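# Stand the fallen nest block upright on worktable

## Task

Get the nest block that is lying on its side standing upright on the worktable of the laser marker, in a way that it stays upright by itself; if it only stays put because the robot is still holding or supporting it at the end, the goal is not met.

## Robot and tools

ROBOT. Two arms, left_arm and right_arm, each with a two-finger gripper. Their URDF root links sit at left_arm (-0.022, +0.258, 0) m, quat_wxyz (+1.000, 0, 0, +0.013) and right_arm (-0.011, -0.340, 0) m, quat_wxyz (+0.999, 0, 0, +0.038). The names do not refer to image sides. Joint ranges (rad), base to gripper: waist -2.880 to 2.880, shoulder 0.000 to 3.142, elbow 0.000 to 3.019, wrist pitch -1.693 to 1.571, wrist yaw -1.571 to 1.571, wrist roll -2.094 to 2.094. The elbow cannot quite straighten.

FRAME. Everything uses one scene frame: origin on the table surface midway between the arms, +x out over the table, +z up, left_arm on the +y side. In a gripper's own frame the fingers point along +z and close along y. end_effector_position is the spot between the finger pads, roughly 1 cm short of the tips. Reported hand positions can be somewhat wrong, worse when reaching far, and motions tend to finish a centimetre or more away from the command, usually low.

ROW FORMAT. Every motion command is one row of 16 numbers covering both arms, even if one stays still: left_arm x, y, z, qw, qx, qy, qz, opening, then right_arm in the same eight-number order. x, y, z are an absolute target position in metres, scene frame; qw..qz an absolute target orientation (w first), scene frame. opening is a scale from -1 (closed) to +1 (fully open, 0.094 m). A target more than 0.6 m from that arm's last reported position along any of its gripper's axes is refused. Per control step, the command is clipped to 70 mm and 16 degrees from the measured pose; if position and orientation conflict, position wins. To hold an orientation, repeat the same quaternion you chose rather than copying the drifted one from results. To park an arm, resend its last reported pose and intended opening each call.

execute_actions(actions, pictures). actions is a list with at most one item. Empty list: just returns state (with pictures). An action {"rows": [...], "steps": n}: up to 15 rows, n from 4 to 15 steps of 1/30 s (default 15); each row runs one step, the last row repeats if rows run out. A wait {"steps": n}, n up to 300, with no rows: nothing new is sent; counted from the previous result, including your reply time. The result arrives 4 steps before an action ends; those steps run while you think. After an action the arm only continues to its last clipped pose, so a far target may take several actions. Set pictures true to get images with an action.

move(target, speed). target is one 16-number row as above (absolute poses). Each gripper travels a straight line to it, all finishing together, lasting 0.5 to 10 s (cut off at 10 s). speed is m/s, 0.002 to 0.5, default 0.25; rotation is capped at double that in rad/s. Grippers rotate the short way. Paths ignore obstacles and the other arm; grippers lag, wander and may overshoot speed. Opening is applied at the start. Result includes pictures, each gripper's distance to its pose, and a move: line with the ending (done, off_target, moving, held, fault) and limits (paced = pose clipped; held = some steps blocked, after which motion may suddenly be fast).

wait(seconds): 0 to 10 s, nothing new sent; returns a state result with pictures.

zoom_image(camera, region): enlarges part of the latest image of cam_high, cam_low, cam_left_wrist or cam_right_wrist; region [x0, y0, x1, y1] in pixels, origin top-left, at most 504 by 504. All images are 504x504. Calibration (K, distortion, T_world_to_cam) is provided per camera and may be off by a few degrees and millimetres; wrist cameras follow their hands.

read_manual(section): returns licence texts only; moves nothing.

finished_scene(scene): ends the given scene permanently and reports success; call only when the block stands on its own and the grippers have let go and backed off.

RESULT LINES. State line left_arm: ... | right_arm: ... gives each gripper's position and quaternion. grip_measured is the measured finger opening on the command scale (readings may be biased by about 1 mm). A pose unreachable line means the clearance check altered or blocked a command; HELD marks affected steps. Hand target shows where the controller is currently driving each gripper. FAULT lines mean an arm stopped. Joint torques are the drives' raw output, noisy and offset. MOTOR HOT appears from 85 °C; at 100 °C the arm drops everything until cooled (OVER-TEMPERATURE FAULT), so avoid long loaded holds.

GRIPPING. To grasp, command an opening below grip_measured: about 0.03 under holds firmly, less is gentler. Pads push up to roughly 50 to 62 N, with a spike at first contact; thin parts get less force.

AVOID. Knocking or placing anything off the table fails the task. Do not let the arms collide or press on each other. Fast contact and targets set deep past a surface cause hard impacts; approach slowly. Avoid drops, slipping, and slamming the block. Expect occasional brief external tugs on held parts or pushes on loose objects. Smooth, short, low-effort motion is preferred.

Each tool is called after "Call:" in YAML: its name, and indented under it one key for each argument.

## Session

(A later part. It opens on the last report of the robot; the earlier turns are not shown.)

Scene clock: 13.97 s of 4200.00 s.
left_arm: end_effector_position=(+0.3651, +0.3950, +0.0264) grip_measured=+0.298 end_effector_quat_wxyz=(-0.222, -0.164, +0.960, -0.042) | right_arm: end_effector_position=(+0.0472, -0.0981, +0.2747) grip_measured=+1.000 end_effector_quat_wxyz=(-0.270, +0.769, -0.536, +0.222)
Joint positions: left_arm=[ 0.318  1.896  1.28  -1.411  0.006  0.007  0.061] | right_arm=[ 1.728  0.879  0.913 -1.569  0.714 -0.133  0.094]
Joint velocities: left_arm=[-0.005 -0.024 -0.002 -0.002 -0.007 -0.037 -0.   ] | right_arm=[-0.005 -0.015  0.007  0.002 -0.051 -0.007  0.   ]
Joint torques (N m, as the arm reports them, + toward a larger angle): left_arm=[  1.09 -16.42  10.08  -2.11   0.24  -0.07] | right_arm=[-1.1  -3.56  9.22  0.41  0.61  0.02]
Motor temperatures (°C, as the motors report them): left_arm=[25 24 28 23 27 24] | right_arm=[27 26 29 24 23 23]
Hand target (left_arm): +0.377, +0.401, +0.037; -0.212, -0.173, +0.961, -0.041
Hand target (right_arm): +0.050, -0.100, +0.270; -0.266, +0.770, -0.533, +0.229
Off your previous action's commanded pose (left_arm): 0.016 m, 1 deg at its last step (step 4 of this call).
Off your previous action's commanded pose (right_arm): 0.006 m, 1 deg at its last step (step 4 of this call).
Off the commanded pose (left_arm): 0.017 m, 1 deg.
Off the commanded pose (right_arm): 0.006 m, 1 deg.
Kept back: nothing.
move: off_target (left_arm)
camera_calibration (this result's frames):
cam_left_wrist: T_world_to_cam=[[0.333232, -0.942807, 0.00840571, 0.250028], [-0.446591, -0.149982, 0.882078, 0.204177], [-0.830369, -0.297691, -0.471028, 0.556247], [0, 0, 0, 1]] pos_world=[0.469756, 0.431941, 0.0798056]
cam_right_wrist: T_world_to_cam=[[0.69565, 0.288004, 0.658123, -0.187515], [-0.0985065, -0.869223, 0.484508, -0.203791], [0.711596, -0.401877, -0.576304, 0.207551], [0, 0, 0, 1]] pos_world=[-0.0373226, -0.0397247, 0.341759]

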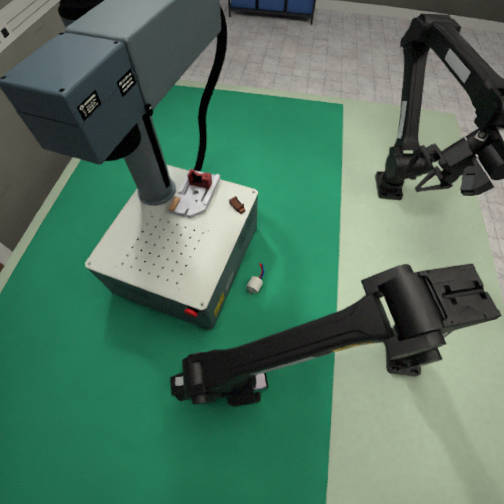

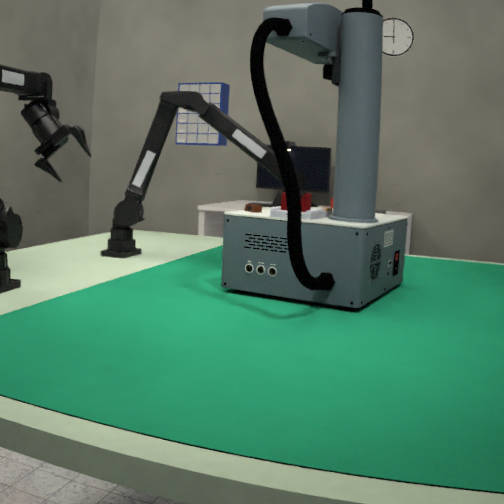

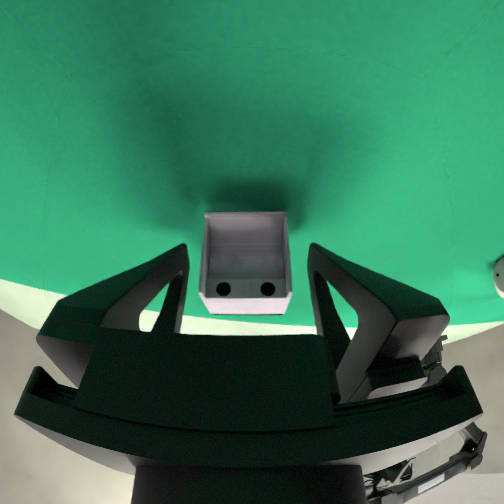

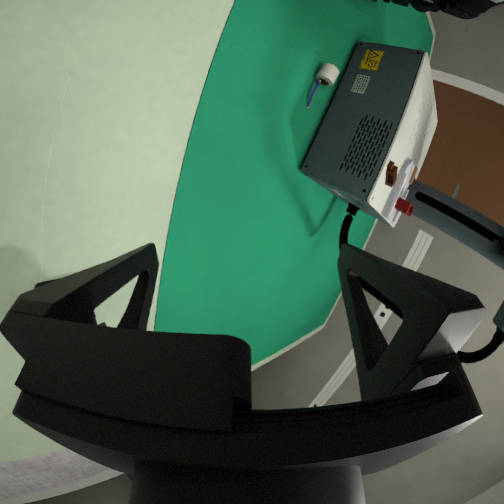

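Call:
move:
  target: [0.36,0.394,0.024,-0.222,-0.167,0.96,-0.039,0.3,0.05,-0.1,0.27,-0.266,0.77,-0.533,0.229,1]
  speed: 0.04

Scene clock: 14.90 s of 4200.00 s.
left_arm: end_effector_position=(+0.3556, +0.3918, +0.0219) grip_measured=+0.298 end_effector_quat_wxyz=(-0.233, -0.164, +0.958, -0.043) | right_arm: end_effector_position=(+0.0472, -0.0981, +0.2747) grip_measured=+1.000 end_effector_quat_wxyz=(-0.270, +0.769, -0.536, +0.222)
Joint positions: left_arm=[ 0.318  1.896  1.257 -1.411  0.004  0.007  0.061] | right_arm=[ 1.728  0.879  0.913 -1.569  0.714 -0.133  0.094]
Joint velocities: left_arm=[-0.005 -0.005 -0.002 -0.002 -0.022  0.007 -0.   ] | right_arm=[-0.005  0.005 -0.002 -0.002 -0.037 -0.007  0.   ]
Joint torques (N m, as the arm reports them, + toward a larger angle): left_arm=[  0.82 -16.94   6.74  -0.66  -0.02  -0.01] | right_arm=[-1.09 -3.56  9.2   0.42  0.61  0.02]
Motor temperatures (°C, as the motors report them): left_arm=[25 24 28 23 27 24] | right_arm=[27 26 29 24 23 23]
Hand target (left_arm): +0.360, +0.394, +0.024; -0.222, -0.167, +0.960, -0.039
Hand target (right_arm): +0.050, -0.100, +0.270; -0.266, +0.770, -0.533, +0.229
Off the commanded pose (left_arm): 0.005 m, 1 deg.
Off the commanded pose (right_arm): 0.006 m, 1 deg.
Kept back: nothing.
move: done
camera_calibration (this result's frames):
cam_left_wrist: T_world_to_cam=[[0.332752, -0.942987, 0.00715954, 0.250547], [-0.427487, -0.144072, 0.892467, 0.194074], [-0.840554, -0.300031, -0.451055, 0.549437], [0, 0, 0, 1]] pos_world=[0.461425, 0.429072, 0.072828]
cam_right_wrist: T_world_to_cam=[[0.69565, 0.288004, 0.658123, -0.187515], [-0.0985065, -0.869223, 0.484508, -0.203791], [0.711596, -0.401877, -0.576304, 0.207551], [0, 0, 0, 1]] pos_world=[-0.0373226, -0.0397247, 0.341759]

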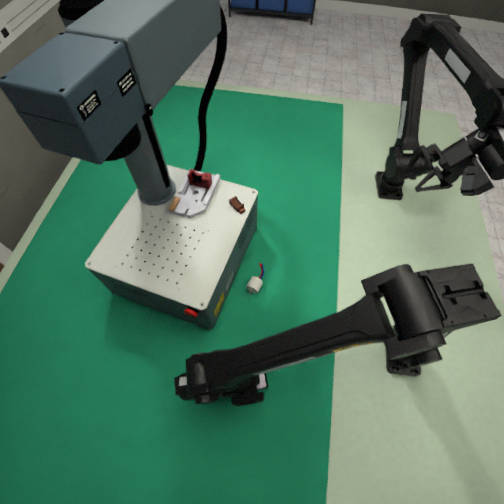

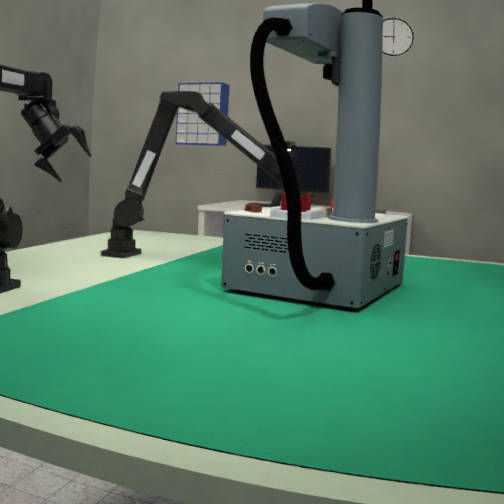

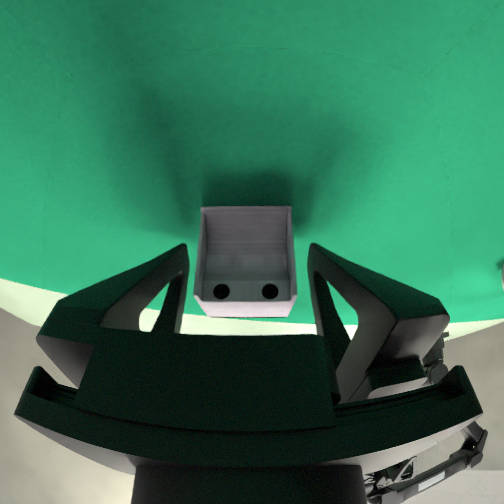

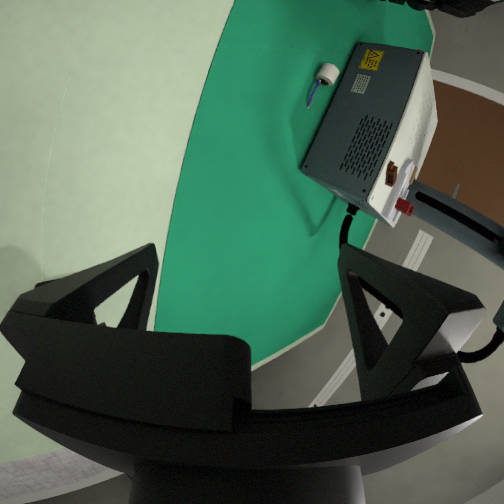

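Call:
execute_actions:
  actions:
    - {"rows":[[0.36,0.394,0.024,-0.222,-0.167,0.96,-0.039,-0.21,0.05,-0.1,0.27,-0.266,0.77,-0.533,0.229,1]],"steps":10}

Call:
move:
  target: [0.43,0.33,0.31,0.38,-0.06,0.92,0.03,-0.21,0.05,-0.1,0.27,-0.266,0.77,-0.533,0.229,1]
  speed: 0.4

Call:
move:
  target: [0.635,0.165,0.28,0.528,0.074,0.845,-0.046,-0.21,0.05,-0.1,0.27,-0.266,0.77,-0.533,0.229,1]

Call:
move:
  target: [0.615,0.167,0.21,0.528,0.074,0.845,-0.046,-0.21,0.05,-0.1,0.27,-0.266,0.77,-0.533,0.229,1]
  speed: 0.04

Call:
zoom_image:
  camera: "cam_low"
  region: [260, 160, 360, 230]

Scene clock: 15.40 s of 4200.00 s.
left_arm: end_effector_position=(+0.3556, +0.3920, +0.0219) grip_measured=-0.164 end_effector_quat_wxyz=(-0.233, -0.164, +0.958, -0.043) | right_arm: end_effector_position=(+0.0472, -0.0981, +0.2747) grip_measured=+1.000 end_effector_quat_wxyz=(-0.270, +0.769, -0.536, +0.222)
Joint positions: left_arm=[ 0.318  1.896  1.257 -1.411  0.003  0.007  0.039] | right_arm=[ 1.728  0.879  0.913 -1.569  0.714 -0.133  0.094]
Joint velocities: left_arm=[-0.005 -0.005  0.002  0.012  0.007 -0.007 -0.001] | right_arm=[-0.005 -0.005 -0.007  0.007  0.007 -0.051  0.   ]
Joint torques (N m, as the arm reports them, + toward a larger angle): left_arm=[  0.64 -16.87   6.76  -0.59   0.04  -0.02] | right_arm=[-1.08 -3.58  9.2   0.42  0.61  0.02]
Motor temperatures (°C, as the motors report them): left_arm=[25 24 28 23 27 24] | right_arm=[27 26 29 24 23 23]
Steps of this call (steps 1 to 9: nothing new was sent; steps 10 to 15: the first 6 steps of this action). Readings (end_effector_position):
10: left_arm (+0.3556, +0.3918, +0.0219) | right_arm (+0.0472, -0.0981, +0.2747)
11: left_arm (+0.3556, +0.3918, +0.0219) | right_arm (+0.0472, -0.0981, +0.2747)
13: left_arm (+0.3556, +0.3920, +0.0219) | right_arm (+0.0472, -0.0981, +0.2747)
15: the state above

Scene clock: 17.83 s of 4200.00 s.
left_arm: end_effector_position=(+0.4229, +0.3333, +0.2936) grip_measured=-0.164 end_effector_quat_wxyz=(+0.356, -0.063, +0.932, +0.027) | right_arm: end_effector_position=(+0.0472, -0.0981, +0.2747) grip_measured=+1.000 end_effector_quat_wxyz=(-0.270, +0.769, -0.536, +0.222)
Joint positions: left_arm=[ 0.152  1.087  1.033 -0.788  0.024  0.035  0.039] | right_arm=[ 1.728  0.879  0.913 -1.569  0.714 -0.133  0.094]
Joint velocities: left_arm=[ 0.005 -0.005 -0.012  0.002  0.051 -0.066  0.001] | right_arm=[-0.015  0.005 -0.007 -0.012 -0.051  0.022  0.   ]
Joint torques (N m, as the arm reports them, + toward a larger angle): left_arm=[ 0.09 -7.96 11.32  2.84  0.    0.17] | right_arm=[-1.13 -3.54  9.2   0.43  0.61  0.02]
Motor temperatures (°C, as the motors report them): left_arm=[25 24 28 23 27 24] | right_arm=[27 26 29 24 23 23]
Hand target (left_arm): +0.431, +0.330, +0.309; +0.379, -0.051, +0.923, +0.031
Hand target (right_arm): +0.050, -0.100, +0.270; -0.266, +0.770, -0.533, +0.229
Off your previous action's commanded pose (left_arm): 0.005 m, 1 deg at its last step (step 4 of this call).
Off your previous action's commanded pose (right_arm): 0.006 m, 1 deg at its last step (step 4 of this call).
Off the commanded pose (left_arm): 0.018 m, 3 deg.
Off the commanded pose (right_arm): 0.006 m, 1 deg.
Kept back: nothing.
move: off_target (left_arm)
camera_calibration (this result's frames):
cam_left_wrist: T_world_to_cam=[[0.135409, -0.990768, -0.00656685, 0.274396], [-0.985369, -0.133973, -0.105357, 0.497477], [0.103504, 0.020737, -0.994413, 0.364303], [0, 0, 0, 1]] pos_world=[0.415335, 0.330957, 0.416482]
cam_right_wrist: T_world_to_cam=[[0.69565, 0.288004, 0.658123, -0.187515], [-0.0985065, -0.869223, 0.484508, -0.203791], [0.711596, -0.401877, -0.576304, 0.207551], [0, 0, 0, 1]] pos_world=[-0.0373226, -0.0397247, 0.341759]

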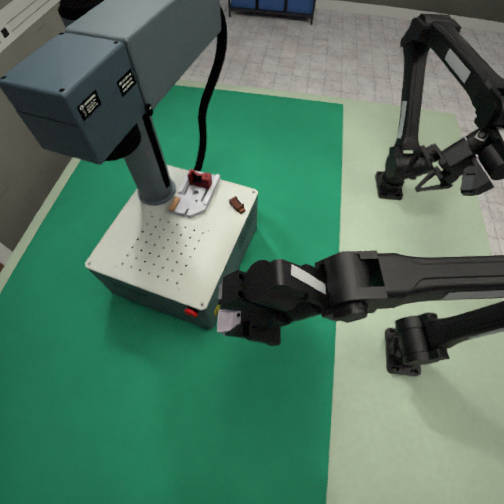

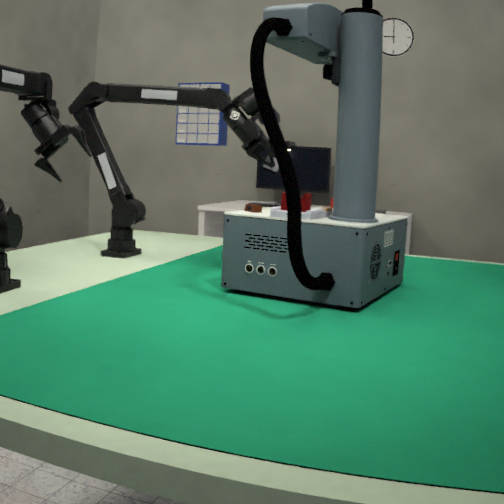

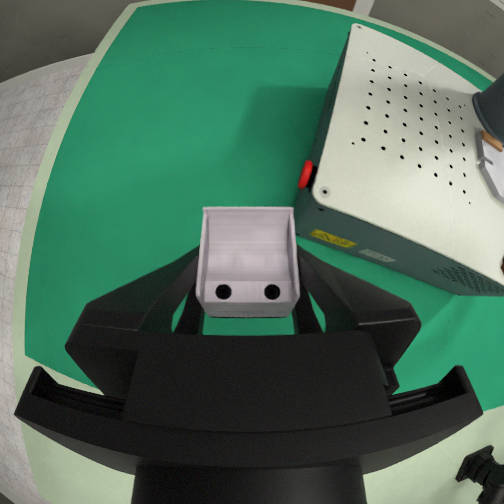

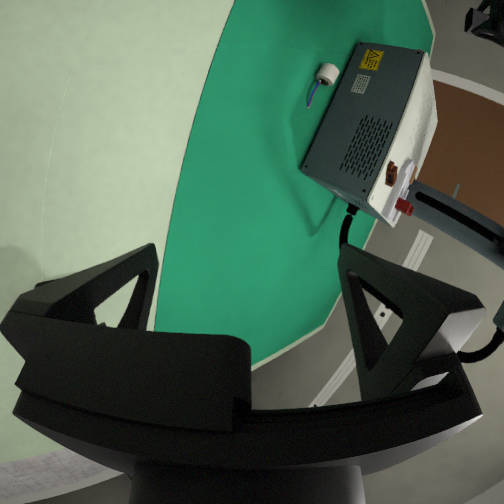

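Scene clock: 19.37 s of 4200.00 s.
left_arm: end_effector_position=(+0.6099, +0.1711, +0.2260) grip_measured=-0.164 end_effector_quat_wxyz=(+0.478, +0.070, +0.875, -0.041) | right_arm: end_effector_position=(+0.0472, -0.0981, +0.2747) grip_measured=+1.000 end_effector_quat_wxyz=(-0.270, +0.769, -0.536, +0.222)
Joint positions: left_arm=[-0.153  1.546  1.136 -0.161  0.033  0.015  0.039] | right_arm=[ 1.728  0.879  0.913 -1.569  0.714 -0.133  0.094]
Joint velocities: left_arm=[ 0.005 -0.005  0.002 -0.002 -0.037 -0.007 -0.   ] | right_arm=[-0.024 -0.005  0.007 -0.012  0.037 -0.022  0.   ]
Joint torques (N m, as the arm reports them, + toward a larger angle): left_arm=[  0.01 -15.79  15.24   3.27   0.23   0.14] | right_arm=[-1.07 -3.6   9.2   0.42  0.61  0.02]
Motor temperatures (°C, as the motors report them): left_arm=[25 24 29 23 27 24] | right_arm=[27 26 30 24 23 23]
Hand target (left_arm): +0.629, +0.164, +0.278; +0.527, +0.077, +0.845, -0.042
Hand target (right_arm): +0.050, -0.100, +0.270; -0.266, +0.770, -0.533, +0.229
Off the commanded pose (left_arm): 0.060 m, 7 deg.
Off the commanded pose (right_arm): 0.006 m, 1 deg.
Kept back: nothing.
move: off_target (left_arm)
camera_calibration (this result's frames):
cam_left_wrist: T_world_to_cam=[[-0.162311, -0.986732, 0.00384248, 0.266463], [-0.917872, 0.149552, -0.36762, 0.622451], [0.362168, -0.0631956, -0.929968, 0.123181], [0, 0, 0, 1]] pos_world=[0.569968, 0.177623, 0.342356]
cam_right_wrist: T_world_to_cam=[[0.69565, 0.288004, 0.658123, -0.187515], [-0.0985065, -0.869223, 0.484508, -0.203791], [0.711596, -0.401877, -0.576304, 0.207551], [0, 0, 0, 1]] pos_world=[-0.0373226, -0.0397247, 0.341759]

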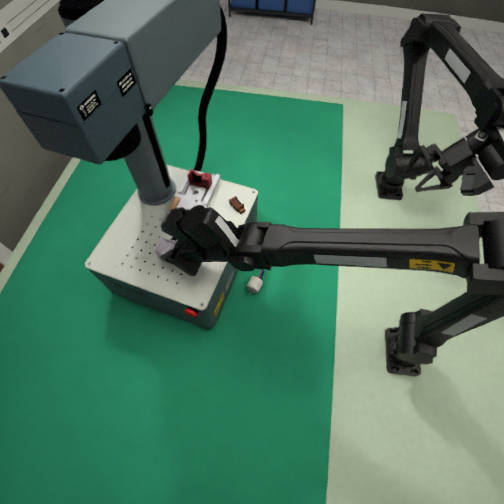

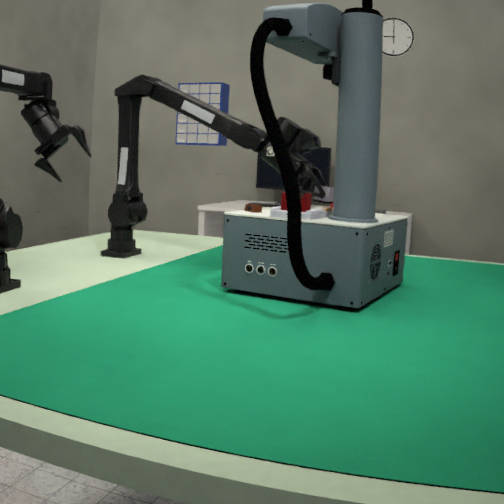

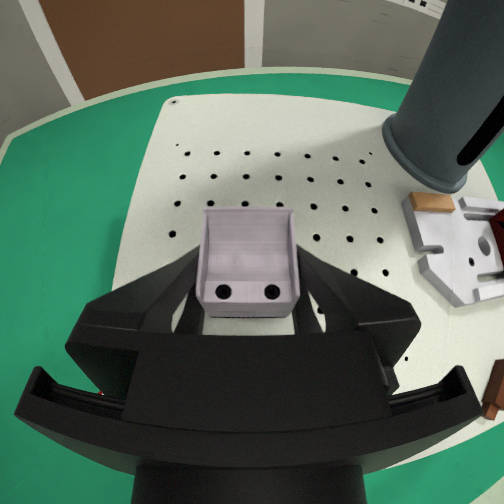

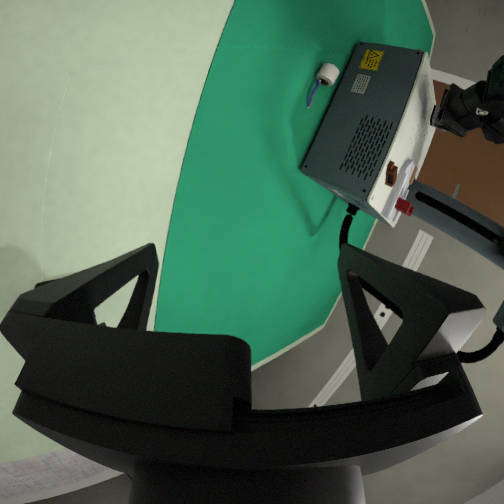

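Scene clock: 21.07 s of 4200.00 s.
left_arm: end_effector_position=(+0.6087, +0.1709, +0.2037) grip_measured=-0.164 end_effector_quat_wxyz=(+0.514, +0.070, +0.854, -0.044) | right_arm: end_effector_position=(+0.0472, -0.0981, +0.2747) grip_measured=+1.000 end_effector_quat_wxyz=(-0.270, +0.769, -0.536, +0.222)
Joint positions: left_arm=[-0.153  1.567  1.044  0.036  0.035  0.015  0.039] | right_arm=[ 1.728  0.879  0.913 -1.569  0.714 -0.133  0.094]
Joint velocities: left_arm=[-0.015 -0.005 -0.007  0.017 -0.037  0.007  0.001] | right_arm=[ 0.005 -0.005  0.002 -0.012  0.051 -0.037  0.   ]
Joint torques (N m, as the arm reports them, + toward a larger angle): left_arm=[  0.18 -13.4    9.88   3.25   0.29   0.06] | right_arm=[-1.12 -3.56  9.2   0.43  0.61  0.02]
Motor temperatures (°C, as the motors report them): left_arm=[25 24 29 23 27 24] | right_arm=[27 26 30 24 23 23]
Hand target (left_arm): +0.615, +0.167, +0.210; +0.528, +0.074, +0.845, -0.045
Hand target (right_arm): +0.050, -0.100, +0.270; -0.266, +0.770, -0.533, +0.229
Off the commanded pose (left_arm): 0.010 m, 2 deg.
Off the commanded pose (right_arm): 0.006 m, 1 deg.
Kept back: nothing.
move: done
camera_calibration (this result's frames):
cam_left_wrist: T_world_to_cam=[[-0.164165, -0.986431, 0.0016705, 0.267698], [-0.884029, 0.146372, -0.443923, 0.60863], [0.437655, -0.0743535, -0.896064, 0.0518722], [0, 0, 0, 1]] pos_world=[0.559291, 0.178836, 0.316218]
cam_right_wrist: T_world_to_cam=[[0.69565, 0.288004, 0.658123, -0.187515], [-0.0985065, -0.869223, 0.484508, -0.203791], [0.711596, -0.401877, -0.576304, 0.207551], [0, 0, 0, 1]] pos_world=[-0.0373226, -0.0397247, 0.341759]

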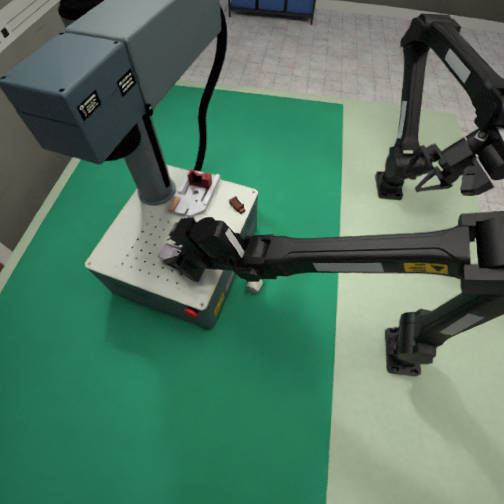

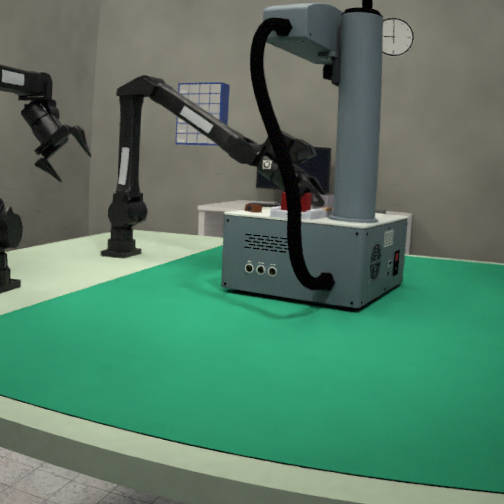

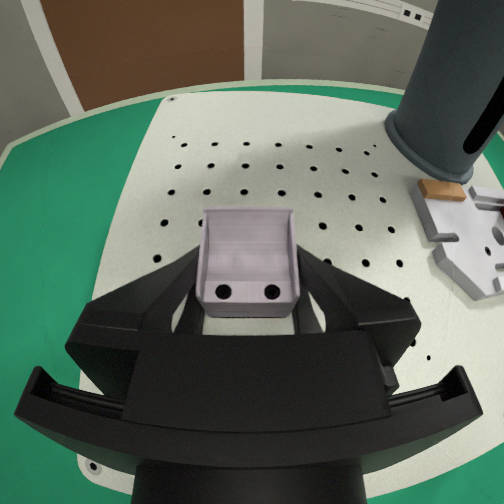

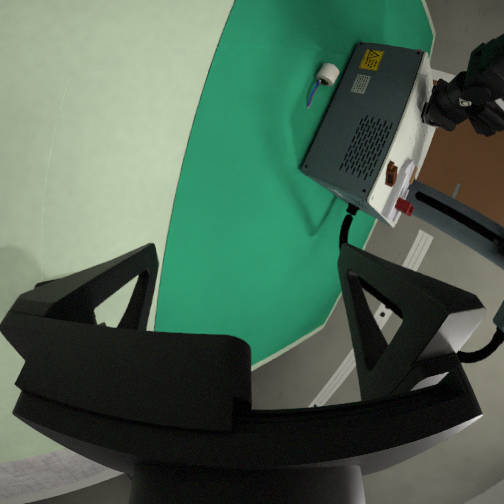

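Region (260, 160, 360, 230) of cam_low's 504x504 image, scaled by 5.040, with more detail than that image has; it fills the top 353 rows of this view, and the rest is white.

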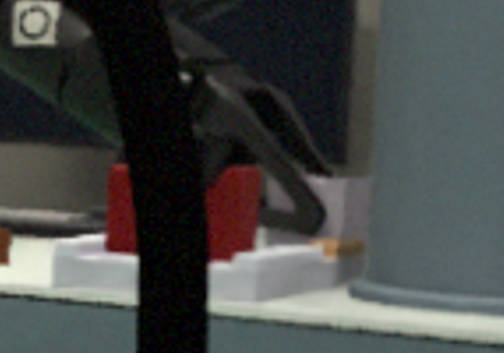

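Call:
execute_actions:
  actions:
    - {"rows":[[0.613,0.168,0.203,0.528,0.074,0.845,-0.046,-0.21,0.05,-0.1,0.27,-0.266,0.77,-0.533,0.229,1]],"steps":12}

Call:
execute_actions:
  actions:
    - {"rows":[[0.613,0.168,0.207,0.528,0.074,0.845,-0.046,0.3,0.05,-0.1,0.27,-0.266,0.77,-0.533,0.229,1]],"steps":8}

Call:
move:
  target: [0.52,0.185,0.28,0.528,0.074,0.845,-0.046,0.3,0.05,-0.1,0.27,-0.266,0.77,-0.533,0.229,1]

Scene clock: 21.47 s of 4200.00 s.
left_arm: end_effector_position=(+0.6085, +0.1707, +0.2034) grip_measured=-0.164 end_effector_quat_wxyz=(+0.520, +0.070, +0.850, -0.044) | right_arm: end_effector_position=(+0.0472, -0.0981, +0.2747) grip_measured=+1.000 end_effector_quat_wxyz=(-0.270, +0.769, -0.536, +0.222)
Joint positions: left_arm=[-0.153  1.567  1.034  0.061  0.036  0.015  0.039] | right_arm=[ 1.728  0.879  0.913 -1.569  0.714 -0.133  0.094]
Joint velocities: left_arm=[ 0.005  0.005  0.012  0.002 -0.022  0.022  0.   ] | right_arm=[ 0.005 -0.005 -0.007  0.007 -0.125  0.081  0.   ]
Joint torques (N m, as the arm reports them, + toward a larger angle): left_arm=[  0.49 -12.97   9.35   2.97   0.29   0.06] | right_arm=[-1.09 -3.58  9.2   0.44  0.61  0.02]
Motor temperatures (°C, as the motors report them): left_arm=[25 24 29 23 27 24] | right_arm=[27 26 30 24 23 23]
Steps of this call (steps 1 to 4: nothing new was sent; steps 5 to 12: the first 8 steps of this action). Readings (end_effector_position):
5: left_arm (+0.6086, +0.1707, +0.2034) | right_arm (+0.0472, -0.0981, +0.2747)
6: left_arm (+0.6086, +0.1706, +0.2034) | right_arm (+0.0472, -0.0981, +0.2747)
8: left_arm (+0.6084, +0.1707, +0.2033) | right_arm (+0.0472, -0.0981, +0.2747)
12: the state above

Scene clock: 21.73 s of 4200.00 s.
left_arm: end_effector_position=(+0.6085, +0.1704, +0.2032) grip_measured=+0.294 end_effector_quat_wxyz=(+0.520, +0.070, +0.850, -0.045) | right_arm: end_effector_position=(+0.0472, -0.0981, +0.2747) grip_measured=+1.000 end_effector_quat_wxyz=(-0.270, +0.769, -0.536, +0.222)
Joint positions: left_arm=[-0.153  1.567  1.034  0.061  0.038  0.015  0.061] | right_arm=[ 1.728  0.879  0.913 -1.569  0.714 -0.133  0.094]
Joint velocities: left_arm=[-0.005 -0.015 -0.017  0.002 -0.051 -0.051  0.007] | right_arm=[-0.005 -0.005 -0.002  0.002 -0.037  0.007  0.   ]
Joint torques (N m, as the arm reports them, + toward a larger angle): left_arm=[  0.47 -13.8    9.92   2.5    0.26   0.08] | right_arm=[-1.09 -3.55  9.2   0.43  0.61  0.02]
Motor temperatures (°C, as the motors report them): left_arm=[25 24 29 23 27 24] | right_arm=[27 26 30 24 23 23]
Off your previous action's commanded pose (left_arm): 0.005 m, 1 deg at its last step (step 4 of this call).
Off your previous action's commanded pose (right_arm): 0.006 m, 1 deg at its last step (step 4 of this call).
Steps of this call (steps 1 to 4: the last 4 steps of your previous action; steps 5 to 8: the first 4 steps of this action). Readings (end_effector_position):
5: left_arm (+0.6085, +0.1706, +0.2035) | right_arm (+0.0472, -0.0981, +0.2747)
6: left_arm (+0.6085, +0.1705, +0.2032) | right_arm (+0.0472, -0.0981, +0.2747)
8: the state above

Scene clock: 23.17 s of 4200.00 s.
left_arm: end_effector_position=(+0.5189, +0.1797, +0.2823) grip_measured=+0.298 end_effector_quat_wxyz=(+0.533, +0.073, +0.842, -0.051) | right_arm: end_effector_position=(+0.0472, -0.0981, +0.2747) grip_measured=+1.000 end_effector_quat_wxyz=(-0.270, +0.769, -0.536, +0.222)
Joint positions: left_arm=[-0.153  1.238  0.91  -0.114  0.05   0.015  0.061] | right_arm=[ 1.728  0.879  0.913 -1.569  0.714 -0.133  0.094]
Joint velocities: left_arm=[-0.005  0.005 -0.002  0.007 -0.022  0.037 -0.001] | right_arm=[ 0.005 -0.015  0.002 -0.007  0.051 -0.007  0.   ]
Joint torques (N m, as the arm reports them, + toward a larger angle): left_arm=[ 1.68 -9.62 10.73  0.86  0.25  0.18] | right_arm=[-1.1  -3.62  9.2   0.43  0.61  0.02]
Motor temperatures (°C, as the motors report them): left_arm=[25 24 29 23 27 24] | right_arm=[27 26 30 24 23 23]
Hand target (left_arm): +0.520, +0.185, +0.281; +0.528, +0.074, +0.845, -0.046
Hand target (right_arm): +0.050, -0.100, +0.270; -0.266, +0.770, -0.533, +0.229
Off your previous action's commanded pose (left_arm): 0.006 m, 1 deg at its last step (step 4 of this call).
Off your previous action's commanded pose (right_arm): 0.006 m, 1 deg at its last step (step 4 of this call).
Off the commanded pose (left_arm): 0.006 m, 1 deg.
Off the commanded pose (right_arm): 0.006 m, 1 deg.
Kept back: nothing.
move: done
camera_calibration (this result's frames):
cam_left_wrist: T_world_to_cam=[[-0.177787, -0.984048, 0.00647594, 0.266765], [-0.861851, 0.152527, -0.483682, 0.561452], [0.474978, -0.0915737, -0.87522, 0.140112], [0, 0, 0, 1]] pos_world=[0.464765, 0.189703, 0.392465]
cam_right_wrist: T_world_to_cam=[[0.69565, 0.288004, 0.658123, -0.187515], [-0.0985065, -0.869223, 0.484508, -0.203791], [0.711596, -0.401877, -0.576304, 0.207551], [0, 0, 0, 1]] pos_world=[-0.0373226, -0.0397247, 0.341759]

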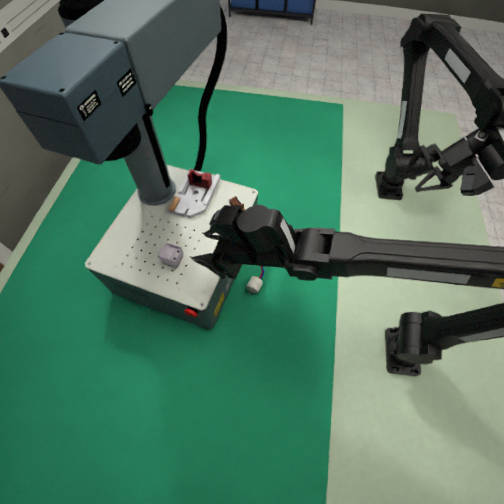

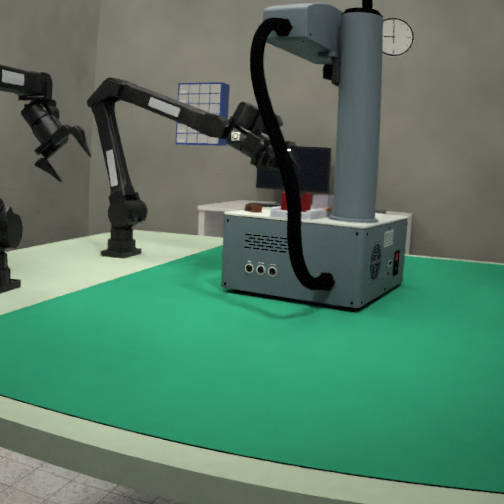

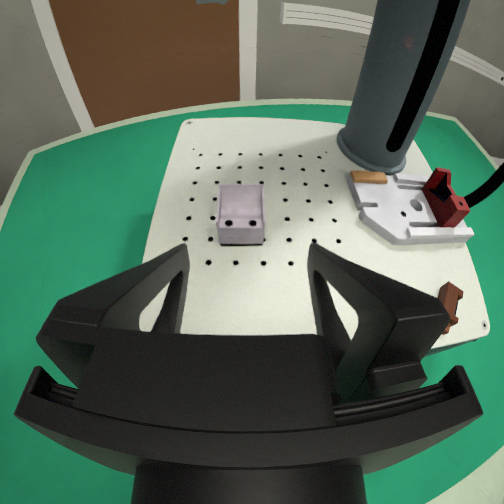

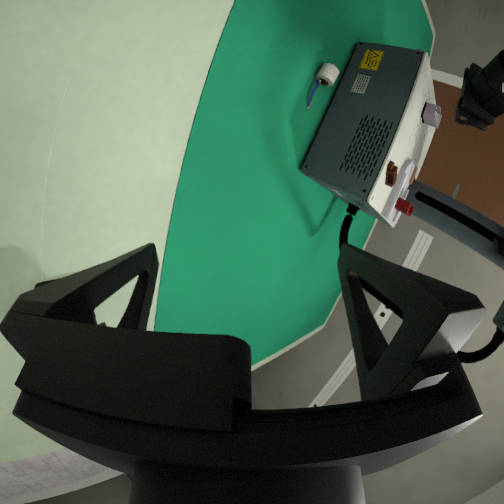

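Call:
finished_scene:
  scene: 2

The scene is finished: the task was done.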